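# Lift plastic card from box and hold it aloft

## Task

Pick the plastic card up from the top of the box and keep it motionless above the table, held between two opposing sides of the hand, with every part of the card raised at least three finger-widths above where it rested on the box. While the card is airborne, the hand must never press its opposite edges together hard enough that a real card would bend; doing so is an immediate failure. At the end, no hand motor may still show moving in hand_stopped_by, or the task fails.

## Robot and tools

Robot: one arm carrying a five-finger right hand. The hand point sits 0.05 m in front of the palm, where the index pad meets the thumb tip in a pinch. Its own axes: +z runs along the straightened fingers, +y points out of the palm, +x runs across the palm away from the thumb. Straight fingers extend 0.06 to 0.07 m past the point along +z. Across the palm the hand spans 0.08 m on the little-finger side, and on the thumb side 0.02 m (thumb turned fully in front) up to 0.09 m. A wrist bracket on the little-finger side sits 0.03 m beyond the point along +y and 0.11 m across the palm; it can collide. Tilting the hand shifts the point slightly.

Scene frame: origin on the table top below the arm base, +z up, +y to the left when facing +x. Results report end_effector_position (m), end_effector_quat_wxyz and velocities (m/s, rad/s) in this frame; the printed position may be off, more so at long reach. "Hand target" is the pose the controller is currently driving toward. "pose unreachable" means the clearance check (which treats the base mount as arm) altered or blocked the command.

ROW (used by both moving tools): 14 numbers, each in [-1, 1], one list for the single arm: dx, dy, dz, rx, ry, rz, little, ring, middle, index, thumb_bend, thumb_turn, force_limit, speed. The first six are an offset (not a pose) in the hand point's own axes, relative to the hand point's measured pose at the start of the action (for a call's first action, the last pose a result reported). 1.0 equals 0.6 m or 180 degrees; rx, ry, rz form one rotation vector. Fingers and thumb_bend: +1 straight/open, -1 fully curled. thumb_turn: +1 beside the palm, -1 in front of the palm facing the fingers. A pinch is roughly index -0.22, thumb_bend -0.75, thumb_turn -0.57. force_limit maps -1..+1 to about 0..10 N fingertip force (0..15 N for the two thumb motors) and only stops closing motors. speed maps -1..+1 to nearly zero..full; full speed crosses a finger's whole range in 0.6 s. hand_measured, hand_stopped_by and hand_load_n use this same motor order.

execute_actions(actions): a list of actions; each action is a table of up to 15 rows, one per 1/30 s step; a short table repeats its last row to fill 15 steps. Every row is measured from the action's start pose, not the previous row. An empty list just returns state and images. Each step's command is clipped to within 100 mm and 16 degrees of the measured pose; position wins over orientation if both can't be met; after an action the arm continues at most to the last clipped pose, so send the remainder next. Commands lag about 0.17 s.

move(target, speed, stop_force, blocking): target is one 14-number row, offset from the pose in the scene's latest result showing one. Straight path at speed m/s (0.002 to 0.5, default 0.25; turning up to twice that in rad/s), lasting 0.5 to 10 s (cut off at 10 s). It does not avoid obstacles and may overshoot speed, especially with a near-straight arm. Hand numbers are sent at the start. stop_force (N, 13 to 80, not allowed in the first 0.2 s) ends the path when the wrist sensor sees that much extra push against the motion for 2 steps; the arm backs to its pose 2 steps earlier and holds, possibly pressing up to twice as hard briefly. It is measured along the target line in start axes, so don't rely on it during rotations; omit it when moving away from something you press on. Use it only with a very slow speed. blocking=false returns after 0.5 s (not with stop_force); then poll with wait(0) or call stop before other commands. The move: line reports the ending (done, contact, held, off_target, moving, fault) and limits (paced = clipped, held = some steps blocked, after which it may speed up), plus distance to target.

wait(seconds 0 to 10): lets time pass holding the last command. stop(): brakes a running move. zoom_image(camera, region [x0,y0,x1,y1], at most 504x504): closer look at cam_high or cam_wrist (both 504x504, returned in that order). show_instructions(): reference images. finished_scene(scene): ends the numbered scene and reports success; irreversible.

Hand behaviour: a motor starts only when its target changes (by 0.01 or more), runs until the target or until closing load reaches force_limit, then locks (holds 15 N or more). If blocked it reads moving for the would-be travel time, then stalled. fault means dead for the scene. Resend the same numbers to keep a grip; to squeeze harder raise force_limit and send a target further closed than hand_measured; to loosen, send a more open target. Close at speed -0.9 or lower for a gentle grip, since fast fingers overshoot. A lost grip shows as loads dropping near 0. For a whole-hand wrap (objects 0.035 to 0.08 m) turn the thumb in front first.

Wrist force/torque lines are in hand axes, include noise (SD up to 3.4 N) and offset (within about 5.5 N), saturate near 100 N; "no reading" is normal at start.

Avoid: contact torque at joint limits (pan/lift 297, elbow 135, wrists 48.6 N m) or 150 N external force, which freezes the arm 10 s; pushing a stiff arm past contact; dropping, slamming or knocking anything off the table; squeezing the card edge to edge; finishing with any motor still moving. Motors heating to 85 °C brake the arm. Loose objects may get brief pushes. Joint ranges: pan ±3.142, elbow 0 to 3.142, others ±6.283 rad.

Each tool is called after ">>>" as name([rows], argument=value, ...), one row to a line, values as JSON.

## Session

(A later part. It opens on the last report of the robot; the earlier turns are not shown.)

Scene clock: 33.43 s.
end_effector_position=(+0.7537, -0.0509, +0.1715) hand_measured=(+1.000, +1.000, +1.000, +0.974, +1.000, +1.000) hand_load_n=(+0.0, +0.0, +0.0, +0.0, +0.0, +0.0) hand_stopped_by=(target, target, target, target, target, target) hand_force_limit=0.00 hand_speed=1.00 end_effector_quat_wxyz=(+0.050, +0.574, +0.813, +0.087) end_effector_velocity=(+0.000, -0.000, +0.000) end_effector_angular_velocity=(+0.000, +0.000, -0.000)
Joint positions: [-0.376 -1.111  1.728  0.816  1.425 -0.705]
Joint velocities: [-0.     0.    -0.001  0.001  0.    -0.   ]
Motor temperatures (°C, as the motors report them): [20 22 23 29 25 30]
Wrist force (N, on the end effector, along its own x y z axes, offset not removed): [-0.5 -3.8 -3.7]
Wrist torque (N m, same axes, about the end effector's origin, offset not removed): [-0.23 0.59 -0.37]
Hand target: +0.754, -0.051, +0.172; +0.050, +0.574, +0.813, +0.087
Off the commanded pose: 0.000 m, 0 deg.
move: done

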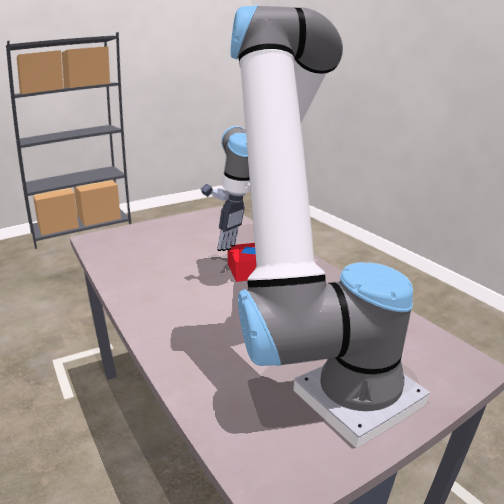

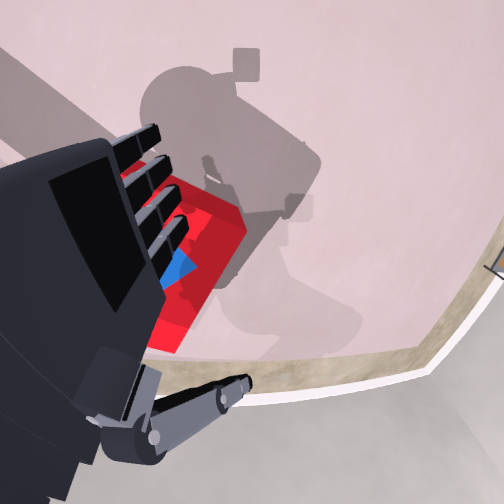

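>>> move(target=[-0.055,0.015,0.025,0,0,0,-1,-1,-1,1,1,1,0,1], speed=0.05)

>>> move(target=[0,0,0.05,0,0,0,-1,-1,-1,1,1,1,0,1], speed=0.008, stop_force=13)

>>> move(target=[-0.03,-0.09,-0.0185,0,0,0,-1,-1,-1,1,1,1,0,1], speed=0.02)

>>> move(target=[0,-0.08,-0.08,0,0,0,1,1,1,1,1,1,0,1], speed=0.1)

Scene clock: 35.43 s.
end_effector_position=(+0.7757, -0.0777, +0.1580) hand_measured=(-1.000, -1.000, -1.000, +0.974, +1.000, +1.000) hand_load_n=(+0.0, +0.0, +0.0, +0.0, +0.0, +0.0) hand_stopped_by=(target, target, target, target, target, target) hand_force_limit=0.00 hand_speed=1.00 end_effector_quat_wxyz=(+0.050, +0.574, +0.813, +0.087) end_effector_velocity=(+0.001, -0.002, -0.001) end_effector_angular_velocity=(+0.000, +0.001, -0.001)
Joint positions: [-0.402 -1.062  1.681  0.819  1.422 -0.731]
Joint velocities: [-0.002  0.002 -0.002  0.001 -0.    -0.001]
Motor temperatures (°C, as the motors report them): [20 22 23 29 25 30]
Wrist force (N, on the end effector, along its own x y z axes, offset not removed): [0.6 -2.6 -3.4]
Wrist torque (N m, same axes, about the end effector's origin, offset not removed): [-0.03 0.44 -0.25]
Hand target: +0.776, -0.078, +0.158; +0.050, +0.574, +0.813, +0.087
Off the commanded pose: 0.000 m, 0 deg.
move: done

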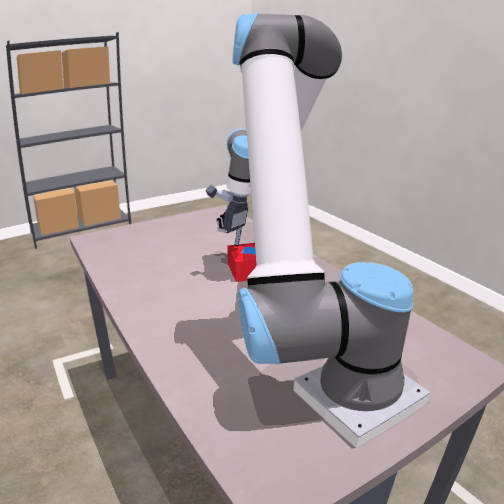

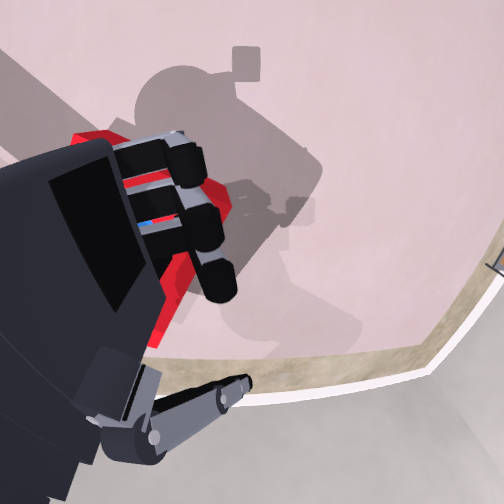

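Scene clock: 37.03 s.
end_effector_position=(+0.7775, -0.0768, +0.1482) hand_measured=(-1.000, -1.000, -1.000, +0.974, +1.000, +1.000) hand_load_n=(+0.0, +0.0, +0.0, +1.0, +0.0, +0.0) hand_stopped_by=(target, target, target, target, target, target) hand_force_limit=0.00 hand_speed=1.00 end_effector_quat_wxyz=(+0.050, +0.574, +0.813, +0.087) end_effector_velocity=(-0.001, +0.001, +0.000) end_effector_angular_velocity=(+0.001, +0.003, +0.001)
Joint positions: [-0.399 -1.051  1.683  0.805  1.422 -0.729]
Joint velocities: [ 0.001 -0.     0.     0.003  0.    -0.   ]
Motor temperatures (°C, as the motors report them): [20 22 23 29 25 30]
Wrist force (N, on the end effector, along its own x y z axes, offset not removed): [-0.5 -2.1 -22.3]
Wrist torque (N m, same axes, about the end effector's origin, offset not removed): [1.36 0.75 -0.29]
Hand target: +0.777, -0.077, +0.149; +0.050, +0.574, +0.813, +0.087
Off the commanded pose: 0.020 m, 0 deg.
move: contact

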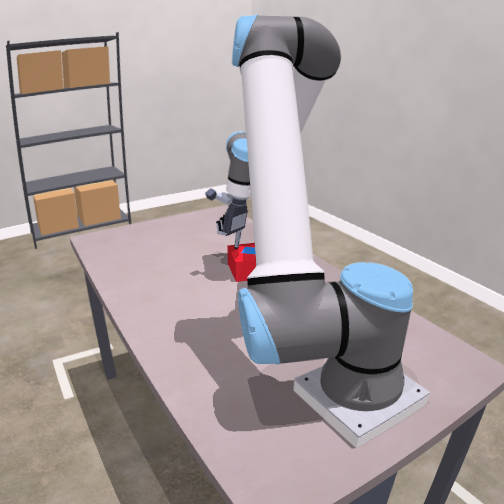

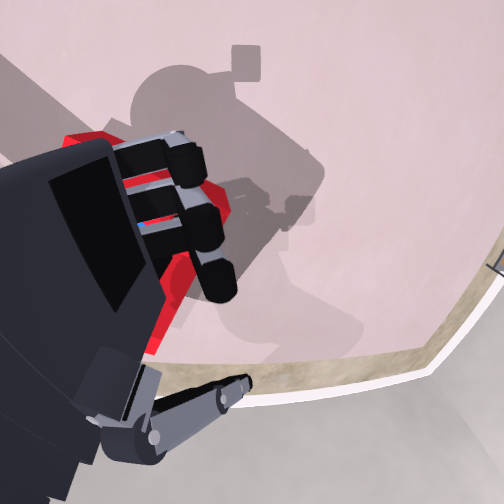

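Scene clock: 40.23 s.
end_effector_position=(+0.7318, -0.1123, +0.1480) hand_measured=(-1.000, -1.000, -1.000, +0.974, +1.000, +1.000) hand_load_n=(+0.0, +0.0, +0.0, -8.5, +0.0, +0.0) hand_stopped_by=(target, target, target, target, target, target) hand_force_limit=0.00 hand_speed=1.00 end_effector_quat_wxyz=(+0.050, +0.574, +0.813, +0.087) end_effector_velocity=(-0.001, -0.001, +0.000) end_effector_angular_velocity=(-0.000, -0.001, +0.001)
Joint positions: [-0.482 -1.102  1.771  0.781  1.412 -0.812]
Joint velocities: [-0.002 -0.002  0.002 -0.001 -0.001 -0.002]
Motor temperatures (°C, as the motors report them): [20 22 23 29 25 30]
Wrist force (N, on the end effector, along its own x y z axes, offset not removed): [2.4 4.9 -15.0]
Wrist torque (N m, same axes, about the end effector's origin, offset not removed): [0.40 0.73 -0.24]
Hand target: +0.732, -0.112, +0.148; +0.050, +0.574, +0.813, +0.087
Off the commanded pose: 0.000 m, 0 deg.
move: done

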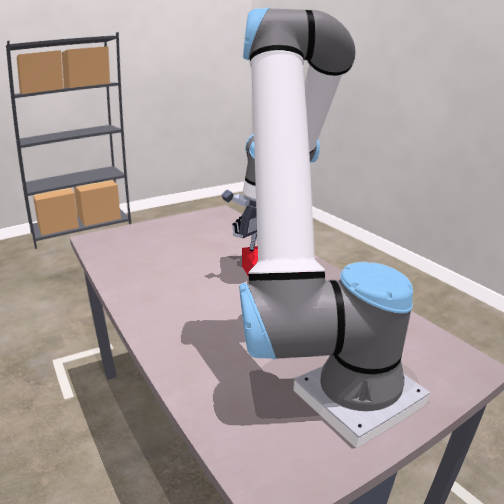

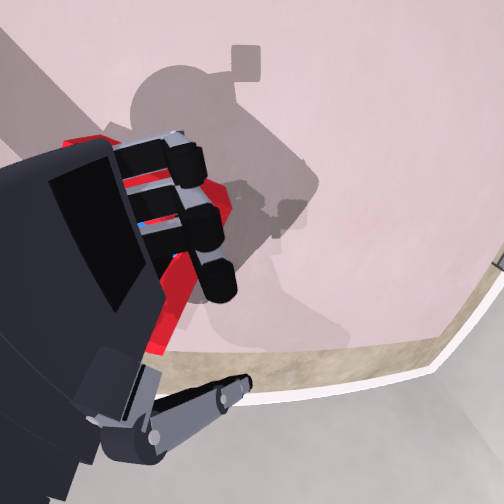

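Scene clock: 41.37 s.
end_effector_position=(+0.6789, -0.1321, +0.1855) hand_measured=(+1.000, +1.000, +1.000, +0.974, +1.000, +1.000) hand_load_n=(+0.0, +0.0, +0.0, +0.0, +0.0, +0.0) hand_stopped_by=(target, target, target, target, target, target) hand_force_limit=0.00 hand_speed=1.00 end_effector_quat_wxyz=(+0.050, +0.574, +0.813, +0.086) end_effector_velocity=(-0.001, -0.001, +0.001) end_effector_angular_velocity=(-0.000, -0.001, -0.000)
Joint positions: [-0.556 -1.205  1.849  0.817  1.404 -0.887]
Joint velocities: [-0.003 -0.003  0.002  0.001 -0.    -0.002]
Motor temperatures (°C, as the motors report them): [20 22 23 29 25 30]
Wrist force (N, on the end effector, along its own x y z axes, offset not removed): [-1.0 -1.3 -3.3]
Wrist torque (N m, same axes, about the end effector's origin, offset not removed): [0.06 0.71 -0.34]
Hand target: +0.679, -0.132, +0.186; +0.050, +0.574, +0.813, +0.086
Off the commanded pose: 0.000 m, 0 deg.
move: done

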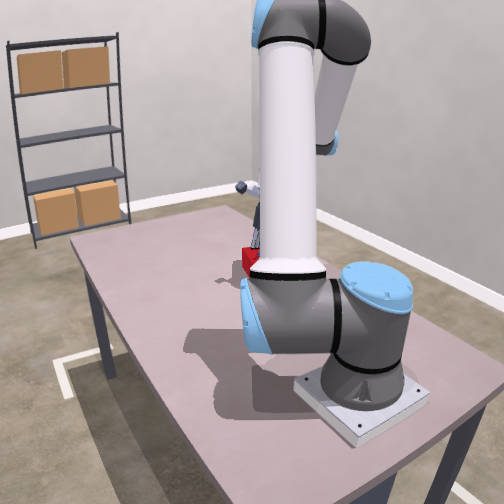

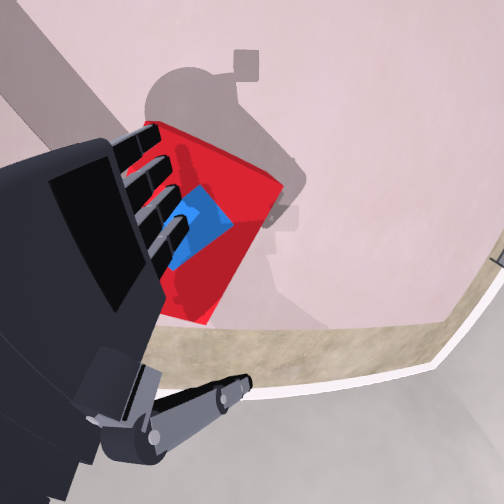

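>>> move(target=[0.01,-0.08,0.04,0,0,0,-1,-1,1,1,1,1,0,1], speed=0.08)

>>> move(target=[0,0,0.05,0,0,0,-1,-1,1,1,1,1,0,1], speed=0.008, stop_force=13)

>>> move(target=[0,0.09,0.0155,0,0,0,-1,-1,1,1,1,1,0,1], speed=0.02)

>>> move(target=[0,-0.08,-0.08,0,0,0,1,1,1,1,1,1,0,1], speed=0.1)

Scene clock: 44.33 s.
end_effector_position=(+0.6370, -0.1402, +0.1527) hand_measured=(-1.000, -1.000, +1.000, +0.974, +1.000, +1.000) hand_load_n=(+0.0, +0.0, -5.0, +0.0, +0.0, +0.0) hand_stopped_by=(target, target, target, target, target, target) hand_force_limit=0.00 hand_speed=1.00 end_effector_quat_wxyz=(+0.050, +0.574, +0.813, +0.086) end_effector_velocity=(-0.002, +0.000, -0.003) end_effector_angular_velocity=(+0.002, +0.003, +0.001)
Joint positions: [-0.612 -1.221  1.95   0.742  1.398 -0.942]
Joint velocities: [-0.001  0.002  0.004 -0.002 -0.    -0.002]
Motor temperatures (°C, as the motors report them): [20 22 23 29 25 30]
Wrist force (N, on the end effector, along its own x y z axes, offset not removed): [0.1 2.7 -10.5]
Wrist torque (N m, same axes, about the end effector's origin, offset not removed): [0.12 0.66 -0.11]
Hand target: +0.637, -0.140, +0.153; +0.050, +0.574, +0.813, +0.086
Off the commanded pose: 0.000 m, 0 deg.
move: done

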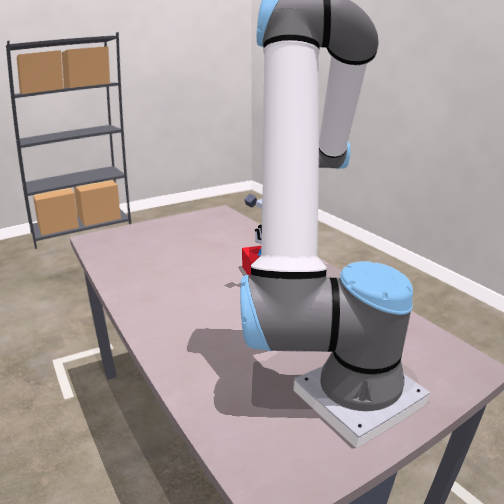

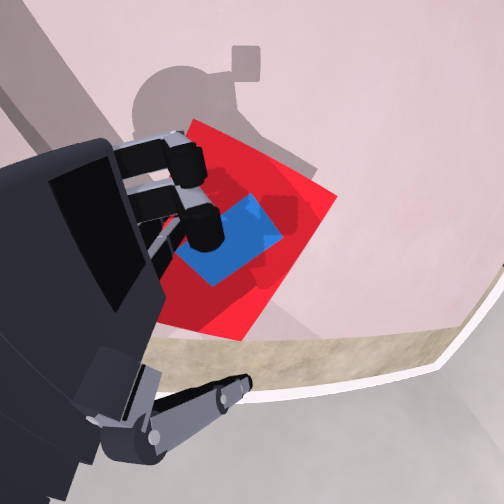

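Scene clock: 44.83 s.
end_effector_position=(+0.6371, -0.1401, +0.1524) hand_measured=(-1.000, -1.000, +1.000, +0.974, +1.000, +1.000) hand_load_n=(+0.0, +0.0, -5.0, +0.0, +0.0, +0.0) hand_stopped_by=(target, target, target, target, target, target) hand_force_limit=0.00 hand_speed=1.00 end_effector_quat_wxyz=(+0.050, +0.574, +0.813, +0.086) end_effector_velocity=(-0.000, -0.001, +0.001) end_effector_angular_velocity=(-0.000, -0.000, -0.002)
Joint positions: [-0.612 -1.221  1.95   0.741  1.398 -0.943]
Joint velocities: [-0.002 -0.002 -0.     0.002  0.    -0.   ]
Motor temperatures (°C, as the motors report them): [20 22 23 29 25 30]
Wrist force (N, on the end effector, along its own x y z axes, offset not removed): [1.9 2.8 -24.8]
Wrist torque (N m, same axes, about the end effector's origin, offset not removed): [1.05 0.76 -0.06]
Hand target: +0.637, -0.140, +0.152; +0.050, +0.574, +0.813, +0.086
Off the commanded pose: 0.030 m, 0 deg.
move: contact

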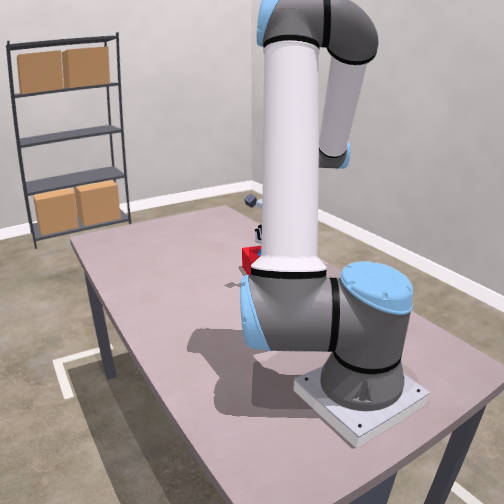

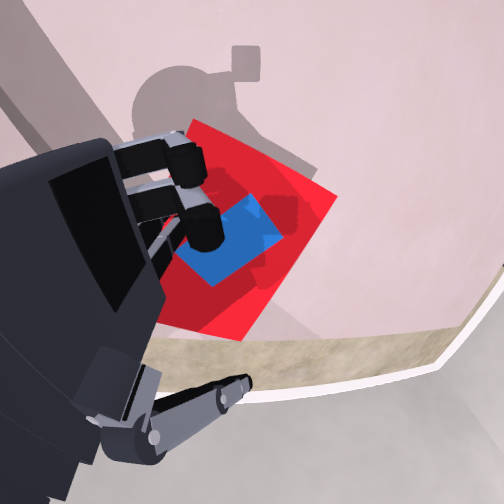

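Scene clock: 47.87 s.
end_effector_position=(+0.6885, -0.1217, +0.1540) hand_measured=(-1.000, -1.000, +1.000, +0.974, +1.000, +1.000) hand_load_n=(+0.0, +0.0, +0.0, +0.0, +0.0, +0.0) hand_stopped_by=(target, target, target, target, target, target) hand_force_limit=0.00 hand_speed=1.00 end_effector_quat_wxyz=(+0.050, +0.574, +0.813, +0.087) end_effector_velocity=(+0.002, +0.001, +0.001) end_effector_angular_velocity=(-0.000, -0.001, +0.000)
Joint positions: [-0.531 -1.163  1.855  0.765  1.406 -0.862]
Joint velocities: [ 0.003  0.001 -0.004  0.001  0.     0.002]
Motor temperatures (°C, as the motors report them): [20 22 23 29 25 30]
Wrist force (N, on the end effector, along its own x y z axes, offset not removed): [1.0 -2.5 -5.8]
Wrist torque (N m, same axes, about the end effector's origin, offset not removed): [0.11 0.41 -0.26]
Hand target: +0.689, -0.122, +0.154; +0.050, +0.574, +0.813, +0.087
Off the commanded pose: 0.000 m, 0 deg.
move: done

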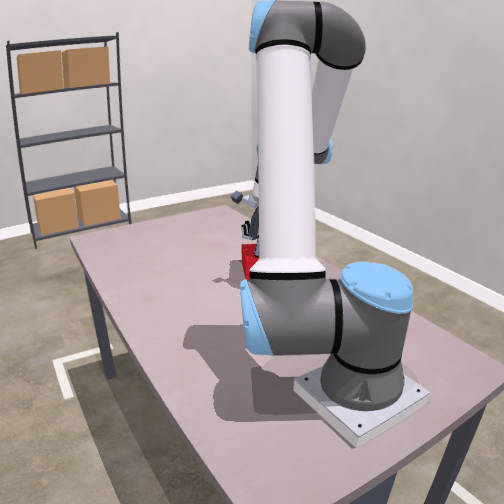

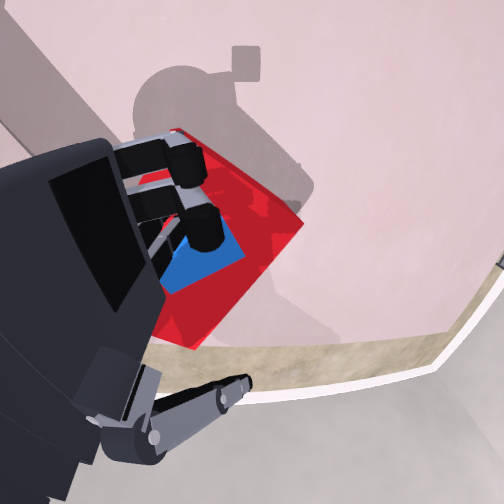

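Scene clock: 49.00 s.
end_effector_position=(+0.6356, -0.1414, +0.1914) hand_measured=(+1.000, +1.000, +1.000, +0.974, +1.000, +1.000) hand_load_n=(+0.0, +0.0, +0.0, +0.0, +0.0, +0.0) hand_stopped_by=(target, target, target, target, target, target) hand_force_limit=0.00 hand_speed=1.00 end_effector_quat_wxyz=(+0.050, +0.574, +0.813, +0.086) end_effector_velocity=(-0.001, -0.001, +0.001) end_effector_angular_velocity=(-0.000, -0.001, -0.001)
Joint positions: [-0.615 -1.266  1.927  0.81   1.398 -0.946]
Joint velocities: [-0.003 -0.002  0.001  0.001 -0.    -0.003]
Motor temperatures (°C, as the motors report them): [20 22 23 29 25 30]
Wrist force (N, on the end effector, along its own x y z axes, offset not removed): [1.0 -0.4 -3.7]
Wrist torque (N m, same axes, about the end effector's origin, offset not removed): [0.36 0.37 -0.22]
Hand target: +0.636, -0.141, +0.191; +0.050, +0.574, +0.813, +0.086
Off the commanded pose: 0.000 m, 0 deg.
move: done

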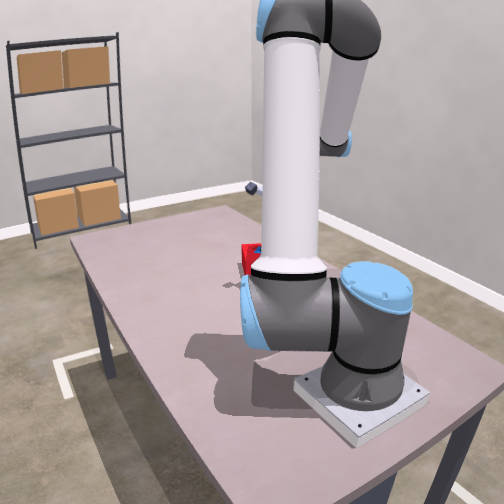

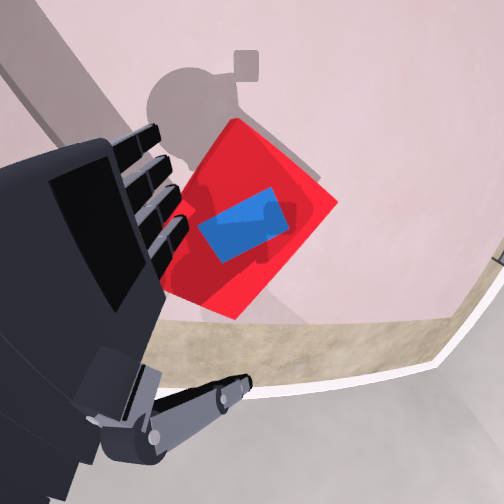

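>>> move(target=[-0.02,0.01,0.058,0,0,0,1,1,1,1,1,1,0,1], speed=0.06)

Scene clock: 54.53 s.
end_effector_position=(+0.6514, -0.1478, +0.1584) hand_measured=(+1.000, +1.000, +1.000, +0.974, +1.000, +1.000) hand_load_n=(+0.0, +0.0, +0.0, +0.0, +0.0, +0.0) hand_stopped_by=(target, target, target, target, target, target) hand_force_limit=0.00 hand_speed=1.00 end_effector_quat_wxyz=(+0.050, +0.574, +0.813, +0.086) end_effector_velocity=(+0.001, -0.001, -0.002) end_effector_angular_velocity=(+0.000, +0.000, -0.001)
Joint positions: [-0.608 -1.206  1.914  0.762  1.399 -0.939]
Joint velocities: [-0.001  0.004 -0.001 -0.003  0.     0.   ]
Motor temperatures (°C, as the motors report them): [20 22 23 29 25 30]
Wrist force (N, on the end effector, along its own x y z axes, offset not removed): [1.3 -2.5 -2.4]
Wrist torque (N m, same axes, about the end effector's origin, offset not removed): [-0.04 0.25 -0.25]
Hand target: +0.651, -0.148, +0.158; +0.050, +0.574, +0.813, +0.086
Off the commanded pose: 0.000 m, 0 deg.
move: done

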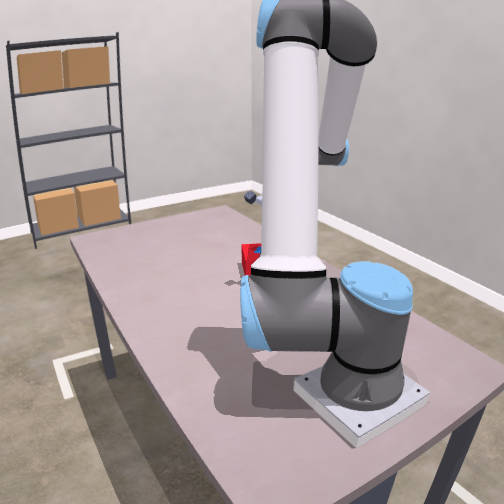

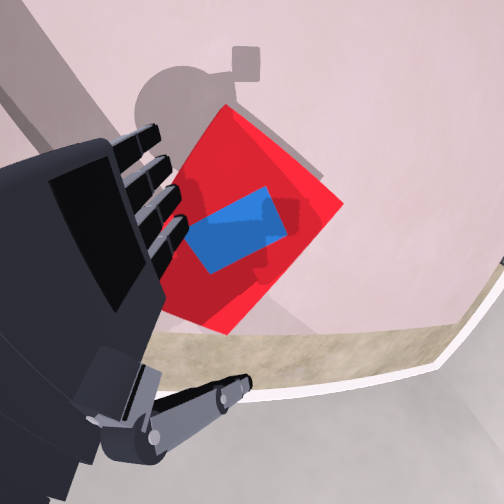

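>>> move(target=[-0.033,-0.012,0,0,0,0,-1,-1,-1,1,1,1,0,1], speed=0.05)

>>> move(target=[0,0,0.04,0,0,0,-1,-1,-1,1,1,1,0,1], speed=0.006, stop_force=13)

>>> move(target=[0.04,0.085,0.018,0,0,0,-1,-1,-1,1,1,1,0,1], speed=0.02)

>>> move(target=[0,-0.06,-0.06,0,0,0,1,1,1,1,1,1,0,1], speed=0.1)

Scene clock: 56.33 s.
end_effector_position=(+0.6514, -0.1687, +0.1566) hand_measured=(-1.000, -1.000, -1.000, +0.974, +1.000, +1.000) hand_load_n=(+0.0, +0.0, +0.0, +0.0, +0.0, +0.0) hand_stopped_by=(target, target, target, target, target, target) hand_force_limit=0.00 hand_speed=1.00 end_effector_quat_wxyz=(+0.050, +0.574, +0.813, +0.086) end_effector_velocity=(+0.000, -0.001, +0.001) end_effector_angular_velocity=(-0.000, -0.001, -0.001)
Joint positions: [-0.639 -1.194  1.902  0.768  1.396 -0.971]
Joint velocities: [-0.002 -0.001 -0.001  0.001 -0.    -0.001]
Motor temperatures (°C, as the motors report them): [20 22 23 29 25 30]
Wrist force (N, on the end effector, along its own x y z axes, offset not removed): [-0.3 -2.9 -2.8]
Wrist torque (N m, same axes, about the end effector's origin, offset not removed): [-0.09 0.50 -0.33]
Hand target: +0.651, -0.169, +0.157; +0.050, +0.574, +0.813, +0.086
Off the commanded pose: 0.000 m, 0 deg.
move: done

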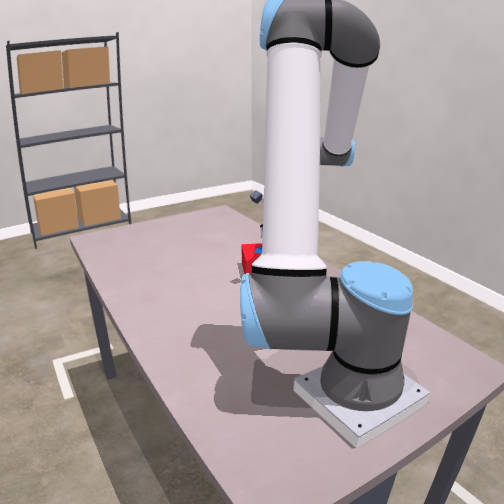

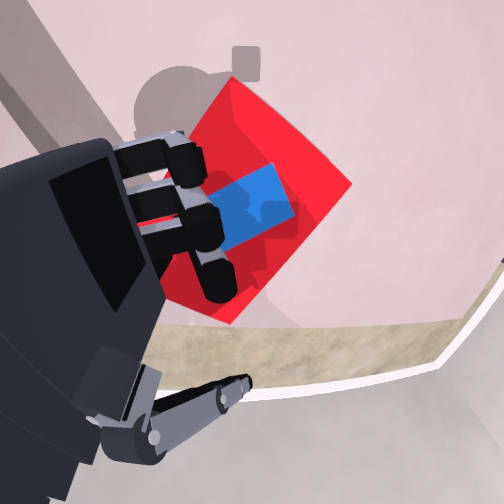

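Scene clock: 58.13 s.
end_effector_position=(+0.6530, -0.1680, +0.1481) hand_measured=(-1.000, -1.000, -1.000, +0.974, +1.000, +1.000) hand_load_n=(+0.0, +0.0, +0.0, +0.0, +0.0, +0.0) hand_stopped_by=(target, target, target, target, target, target) hand_force_limit=0.00 hand_speed=1.00 end_effector_quat_wxyz=(+0.050, +0.574, +0.813, +0.086) end_effector_velocity=(-0.001, +0.001, +0.001) end_effector_angular_velocity=(+0.001, +0.001, +0.000)
Joint positions: [-0.637 -1.183  1.904  0.754  1.396 -0.968]
Joint velocities: [ 0.    -0.001  0.001  0.002  0.     0.   ]
Motor temperatures (°C, as the motors report them): [20 22 23 29 25 30]
Wrist force (N, on the end effector, along its own x y z axes, offset not removed): [1.2 -0.7 -23.3]
Wrist torque (N m, same axes, about the end effector's origin, offset not removed): [1.51 0.44 -0.18]
Hand target: +0.653, -0.168, +0.148; +0.050, +0.574, +0.813, +0.086
Off the commanded pose: 0.015 m, 0 deg.
move: contact

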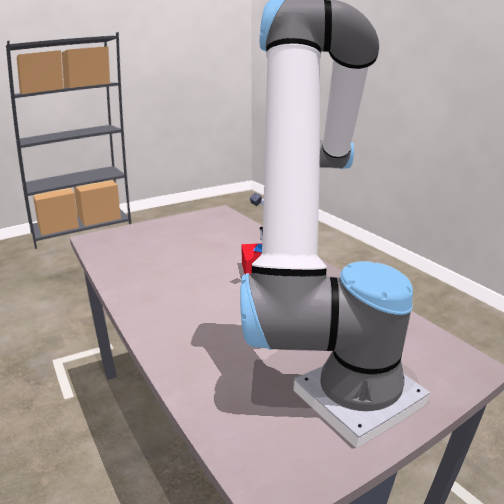

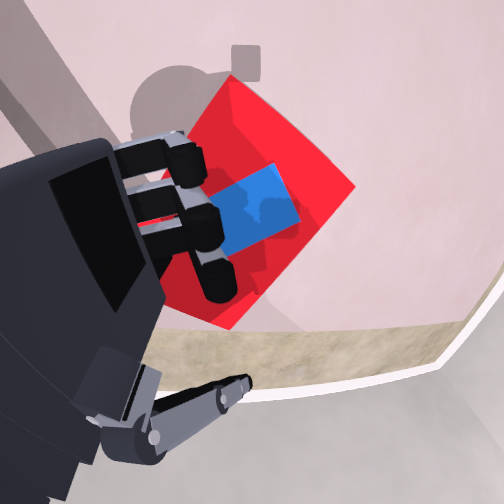

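Scene clock: 61.30 s.
end_effector_position=(+0.6939, -0.1278, +0.1482) hand_measured=(-1.000, -1.000, -1.000, +0.974, +1.000, +1.000) hand_load_n=(+0.0, +0.0, +0.0, +3.0, +0.0, +0.0) hand_stopped_by=(target, target, target, target, target, target) hand_force_limit=0.00 hand_speed=1.00 end_effector_quat_wxyz=(+0.050, +0.574, +0.813, +0.087) end_effector_velocity=(+0.001, +0.001, -0.000) end_effector_angular_velocity=(+0.001, +0.001, +0.000)
Joint positions: [-0.536 -1.147  1.844  0.761  1.406 -0.866]
Joint velocities: [ 0.003  0.001 -0.002  0.     0.     0.003]
Motor temperatures (°C, as the motors report them): [20 22 23 29 25 30]
Wrist force (N, on the end effector, along its own x y z axes, offset not removed): [0.5 -5.0 -27.1]
Wrist torque (N m, same axes, about the end effector's origin, offset not removed): [1.59 -0.13 -0.23]
Hand target: +0.694, -0.128, +0.148; +0.050, +0.574, +0.813, +0.087
Off the commanded pose: 0.000 m, 0 deg.
move: done

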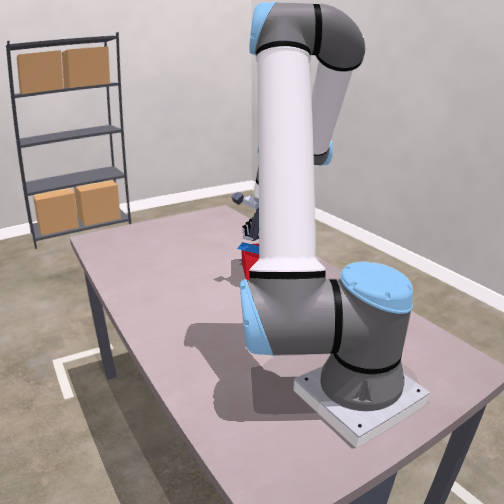

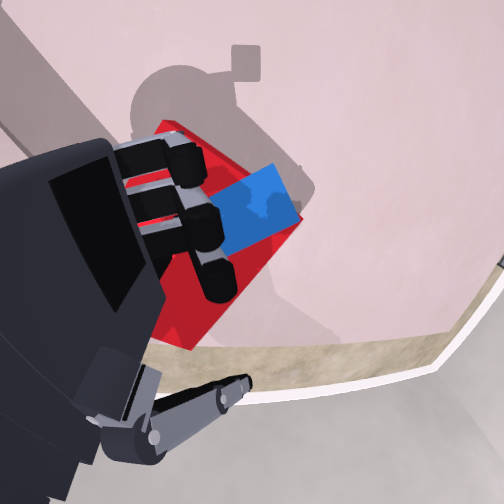

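Scene clock: 62.27 s.
end_effector_position=(+0.6543, -0.1426, +0.1762) hand_measured=(+1.000, +1.000, +1.000, +0.974, +1.000, +1.000) hand_load_n=(+0.0, +0.0, +0.0, +0.0, +0.0, +0.0) hand_stopped_by=(target, target, target, target, target, target) hand_force_limit=0.00 hand_speed=1.00 end_effector_quat_wxyz=(+0.050, +0.574, +0.813, +0.086) end_effector_velocity=(-0.001, -0.001, +0.001) end_effector_angular_velocity=(-0.000, -0.001, -0.000)
Joint positions: [-0.597 -1.224  1.9    0.792  1.4   -0.928]
Joint velocities: [-0.003 -0.003  0.002  0.001 -0.    -0.002]
Motor temperatures (°C, as the motors report them): [20 22 23 29 25 30]
Wrist force (N, on the end effector, along its own x y z axes, offset not removed): [-0.9 -3.3 -3.4]
Wrist torque (N m, same axes, about the end effector's origin, offset not removed): [-0.12 0.64 -0.44]
Hand target: +0.654, -0.143, +0.176; +0.050, +0.574, +0.813, +0.086
Off the commanded pose: 0.000 m, 0 deg.
move: done

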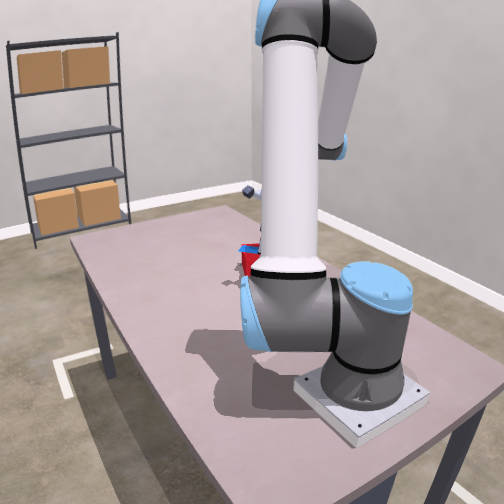

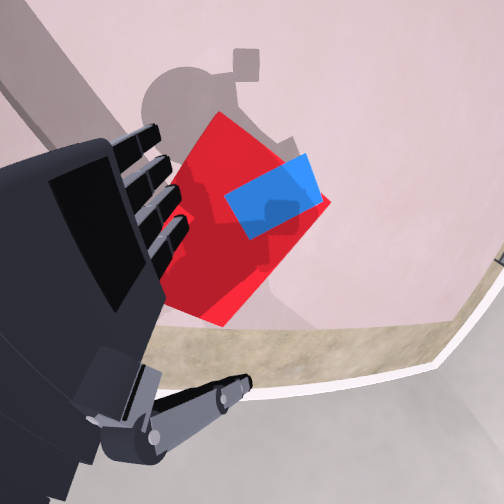

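>>> move(target=[0,0.06,0.054,0,0,0,-1,-1,-1,1,1,1,0,1], speed=0.05)

>>> move(target=[0,0,0.03,0,0,0,-1,-1,-1,1,1,1,0,1], speed=0.006, stop_force=13)

>>> move(target=[0.03,0.035,0.007,0,0,0,-1,-1,-1,1,1,1,0,1], speed=0.02)

>>> move(target=[0,-0.06,-0.1,0,0,0,-1,-1,-1,0.1,-0.2,-0.57,-0.6,1], speed=0.1)

Scene clock: 65.83 s.
end_effector_position=(+0.6932, -0.1281, +0.1517) hand_measured=(-1.000, -1.000, -1.000, +0.974, +1.000, +1.000) hand_load_n=(+0.0, +0.0, +0.0, +0.0, +0.0, +0.0) hand_stopped_by=(target, target, target, target, target, target) hand_force_limit=0.00 hand_speed=1.00 end_effector_quat_wxyz=(+0.050, +0.574, +0.813, +0.087) end_effector_velocity=(+0.001, -0.001, -0.001) end_effector_angular_velocity=(+0.000, +0.001, -0.002)
Joint positions: [-0.537 -1.152  1.843  0.767  1.406 -0.867]
Joint velocities: [ 0.     0.003 -0.003 -0.     0.     0.002]
Motor temperatures (°C, as the motors report them): [20 22 23 29 25 30]
Wrist force (N, on the end effector, along its own x y z axes, offset not removed): [2.7 0.4 -3.1]
Wrist torque (N m, same axes, about the end effector's origin, offset not removed): [0.40 0.13 -0.13]
Hand target: +0.693, -0.128, +0.152; +0.050, +0.574, +0.813, +0.087
Off the commanded pose: 0.000 m, 0 deg.
move: done

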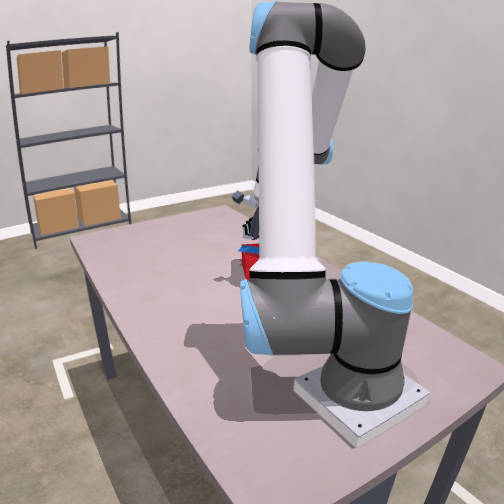

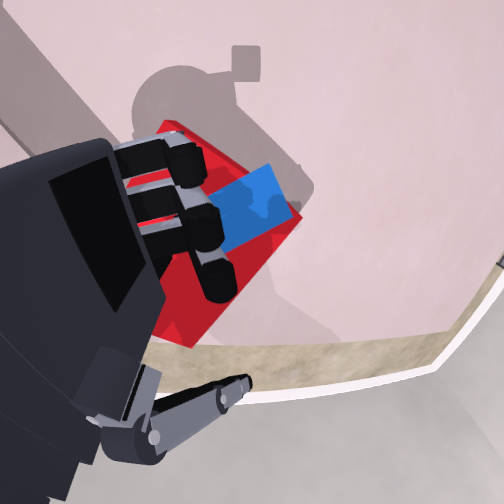

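Scene clock: 66.70 s.
end_effector_position=(+0.6938, -0.1278, +0.1487) hand_measured=(-1.000, -1.000, -1.000, +0.974, +1.000, +1.000) hand_load_n=(+0.0, +0.0, +0.0, -1.0, +0.0, +0.0) hand_stopped_by=(target, target, target, target, target, target) hand_force_limit=0.00 hand_speed=1.00 end_effector_quat_wxyz=(+0.050, +0.574, +0.813, +0.087) end_effector_velocity=(-0.001, -0.000, +0.001) end_effector_angular_velocity=(+0.001, +0.002, -0.001)
Joint positions: [-0.536 -1.148  1.844  0.762  1.406 -0.866]
Joint velocities: [-0.001 -0.001  0.     0.003  0.     0.   ]
Motor temperatures (°C, as the motors report them): [20 22 23 29 25 30]
Wrist force (N, on the end effector, along its own x y z axes, offset not removed): [-0.5 -1.1 -18.6]
Wrist torque (N m, same axes, about the end effector's origin, offset not removed): [0.99 0.62 -0.33]
Hand target: +0.694, -0.128, +0.149; +0.050, +0.574, +0.813, +0.087
Off the commanded pose: 0.015 m, 0 deg.
move: contact

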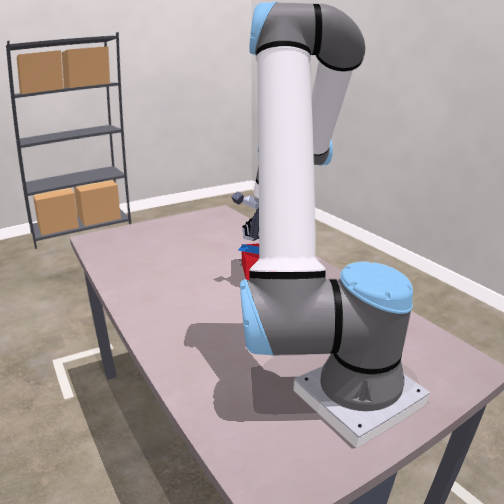

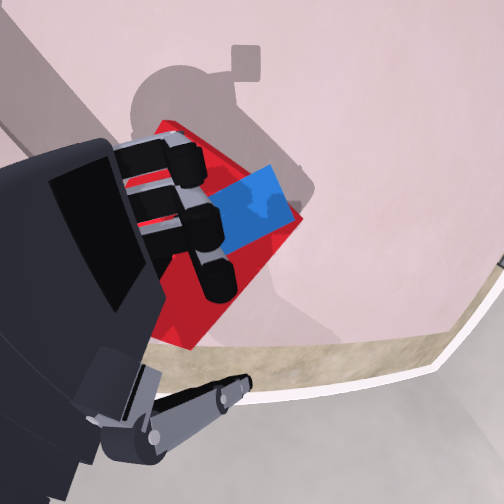

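Scene clock: 68.37 s.
end_effector_position=(+0.7078, -0.1038, +0.1491) hand_measured=(-1.000, -1.000, -1.000, +0.974, +1.000, +1.000) hand_load_n=(+0.0, +0.0, +0.0, -0.5, +0.0, +0.0) hand_stopped_by=(target, target, target, target, target, target) hand_force_limit=0.00 hand_speed=1.00 end_effector_quat_wxyz=(+0.050, +0.574, +0.813, +0.087) end_effector_velocity=(+0.001, +0.002, -0.001) end_effector_angular_velocity=(+0.001, +0.002, +0.001)
Joint positions: [-0.488 -1.138  1.825  0.763  1.411 -0.818]
Joint velocities: [ 0.005  0.003 -0.001  0.     0.001  0.004]
Motor temperatures (°C, as the motors report them): [20 22 23 29 25 30]
Wrist force (N, on the end effector, along its own x y z axes, offset not removed): [-0.5 -0.8 -10.5]
Wrist torque (N m, same axes, about the end effector's origin, offset not removed): [0.55 0.57 -0.24]
Hand target: +0.708, -0.104, +0.149; +0.050, +0.574, +0.813, +0.087
Off the commanded pose: 0.000 m, 0 deg.
move: done

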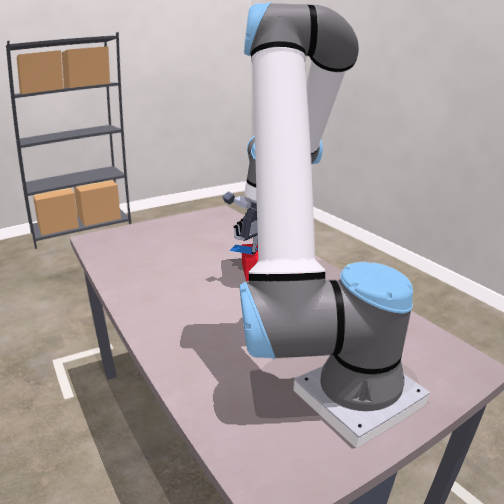

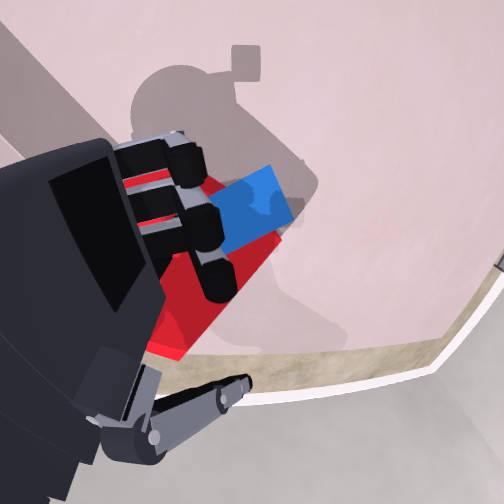

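Scene clock: 69.53 s.
end_effector_position=(+0.6638, -0.1206, +0.2006) hand_measured=(-1.000, -1.000, -1.000, +0.100, -0.200, -0.570) hand_load_n=(+0.0, +0.0, +0.0, +0.0, +0.0, +0.0) hand_stopped_by=(target, target, target, target, target, target) hand_force_limit=-0.60 hand_speed=1.00 end_effector_quat_wxyz=(+0.050, +0.574, +0.813, +0.086) end_effector_velocity=(-0.001, +0.000, +0.003) end_effector_angular_velocity=(-0.001, -0.002, +0.001)
Joint positions: [-0.553 -1.245  1.875  0.831  1.404 -0.883]
Joint velocities: [-0.001 -0.005  0.001  0.002  0.    -0.002]
Motor temperatures (°C, as the motors report them): [20 22 23 29 25 30]
Wrist force (N, on the end effector, along its own x y z axes, offset not removed): [1.7 -1.3 -4.1]
Wrist torque (N m, same axes, about the end effector's origin, offset not removed): [0.25 0.29 -0.28]
Hand target: +0.664, -0.121, +0.201; +0.050, +0.574, +0.813, +0.086
Off the commanded pose: 0.000 m, 0 deg.
move: done

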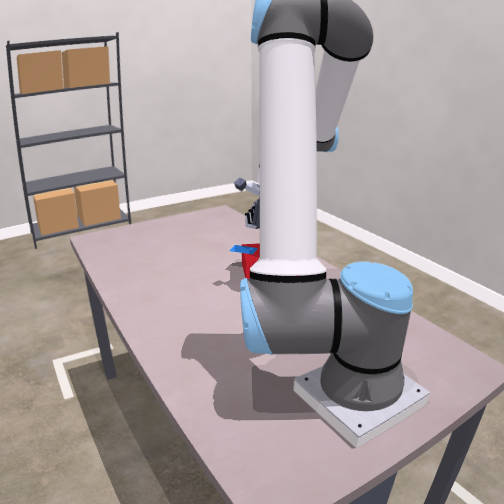

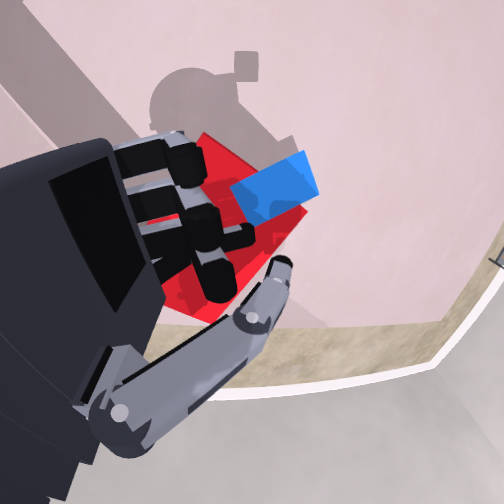

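>>> move(target=[0.07,0.19,0.1,0,0,0.856,-1,-1,-1,0.1,-0.2,-0.57,-0.6,1])

Scene clock: 76.47 s.
end_effector_position=(+0.7659, -0.0383, +0.1652) hand_measured=(-1.000, -1.000, -1.000, +0.100, -0.200, -0.570) hand_load_n=(+0.0, +0.0, +0.0, +0.0, +0.0, +0.0) hand_stopped_by=(target, target, target, target, target, target) hand_force_limit=-0.60 hand_speed=1.00 end_effector_quat_wxyz=(-0.074, +0.921, -0.377, +0.069) end_effector_velocity=(+0.001, -0.000, +0.000) end_effector_angular_velocity=(+0.000, -0.000, -0.010)
Joint positions: [-0.278 -0.927  1.383  0.962  1.439  2.081]
Joint velocities: [-0.     0.001 -0.002  0.     0.001  0.01 ]
Motor temperatures (°C, as the motors report them): [20 22 23 29 25 30]
Wrist force (N, on the end effector, along its own x y z axes, offset not removed): [1.5 -0.9 -4.6]
Wrist torque (N m, same axes, about the end effector's origin, offset not removed): [0.24 0.31 -0.12]
Hand target: +0.766, -0.038, +0.165; -0.074, +0.921, -0.377, +0.069
Off the commanded pose: 0.001 m, 0 deg.
move: done

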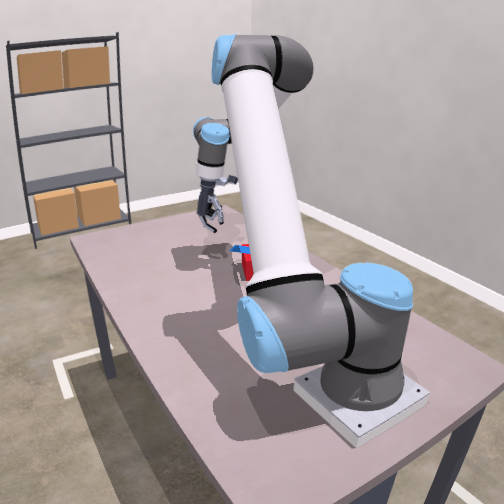

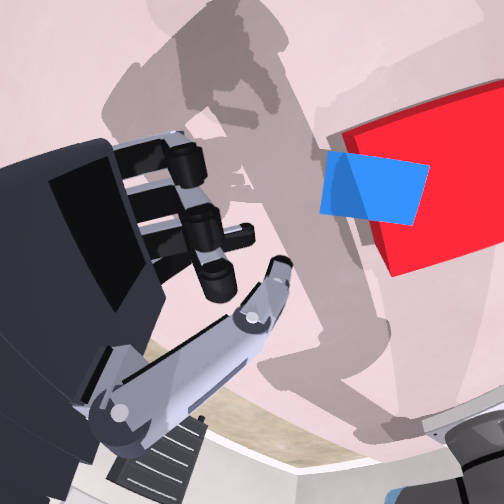

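>>> move(target=[0.04,-0.02,0.13,0,0,0,-1,-1,-1,0.1,-0.2,-0.57,-0.6,1], speed=0.08)

Scene clock: 78.37 s.
end_effector_position=(+0.8050, -0.0400, +0.0928) hand_measured=(-1.000, -1.000, -1.000, +0.100, -0.200, -0.570) hand_load_n=(+0.0, +0.0, +0.0, +0.0, +0.0, +0.0) hand_stopped_by=(target, target, target, target, target, target) hand_force_limit=-0.60 hand_speed=1.00 end_effector_quat_wxyz=(-0.074, +0.921, -0.377, +0.069) end_effector_velocity=(+0.001, +0.000, -0.002) end_effector_angular_velocity=(+0.000, +0.000, +0.000)
Joint positions: [-0.266 -0.812  1.321  0.908  1.441  2.092]
Joint velocities: [ 0.     0.004 -0.003 -0.001 -0.     0.   ]
Motor temperatures (°C, as the motors report them): [20 22 23 29 25 30]
Wrist force (N, on the end effector, along its own x y z axes, offset not removed): [0.1 -1.7 -4.6]
Wrist torque (N m, same axes, about the end effector's origin, offset not removed): [0.28 0.63 -0.33]
Hand target: +0.805, -0.040, +0.093; -0.074, +0.921, -0.377, +0.069
Off the commanded pose: 0.000 m, 0 deg.
move: done

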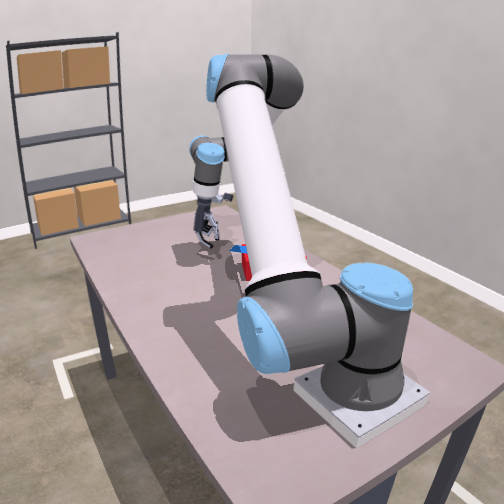

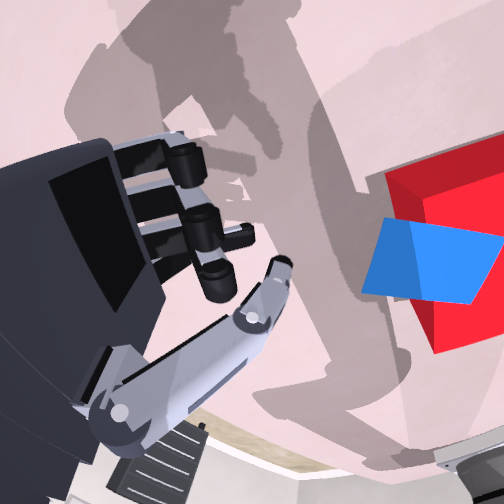

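>>> move(target=[0,0.083,0,0,0,0,-1,-1,-1,0.1,-0.2,-0.57,-0.6,1], speed=0.03)

Scene clock: 81.03 s.
end_effector_position=(+0.7711, -0.0751, +0.0835) hand_measured=(-1.000, -1.000, -1.000, +0.100, -0.200, -0.570) hand_load_n=(+0.0, +0.0, +0.0, +0.0, +0.0, +0.0) hand_stopped_by=(target, target, target, target, target, target) hand_force_limit=-0.60 hand_speed=1.00 end_effector_quat_wxyz=(-0.073, +0.921, -0.377, +0.069) end_effector_velocity=(-0.001, -0.002, -0.001) end_effector_angular_velocity=(-0.000, +0.000, -0.000)
Joint positions: [-0.322 -0.849  1.41   0.864  1.433  2.037]
Joint velocities: [-0.002 -0.     0.002 -0.002 -0.    -0.002]
Motor temperatures (°C, as the motors report them): [20 22 23 29 25 30]
Wrist force (N, on the end effector, along its own x y z axes, offset not removed): [1.1 -2.2 -2.3]
Wrist torque (N m, same axes, about the end effector's origin, offset not removed): [-0.07 0.28 -0.24]
Hand target: +0.771, -0.075, +0.083; -0.073, +0.921, -0.377, +0.069
Off the commanded pose: 0.000 m, 0 deg.
move: done

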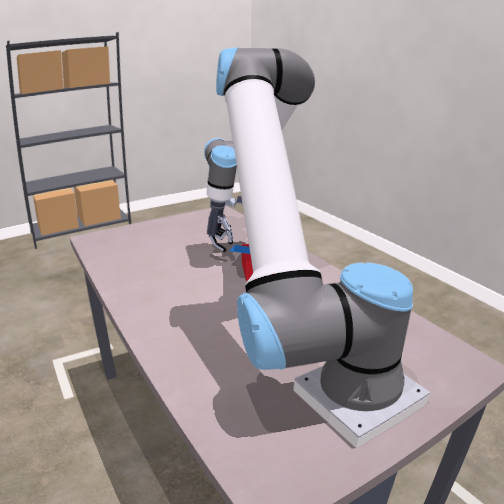

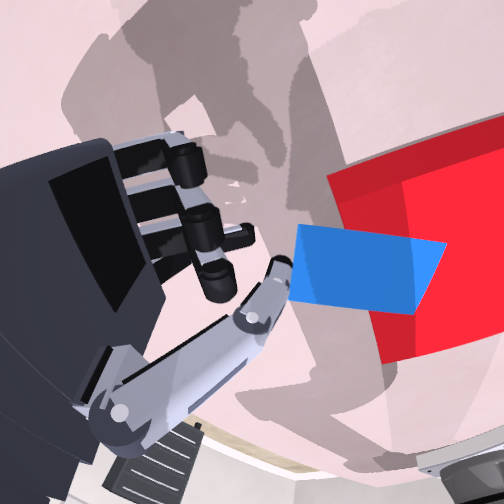

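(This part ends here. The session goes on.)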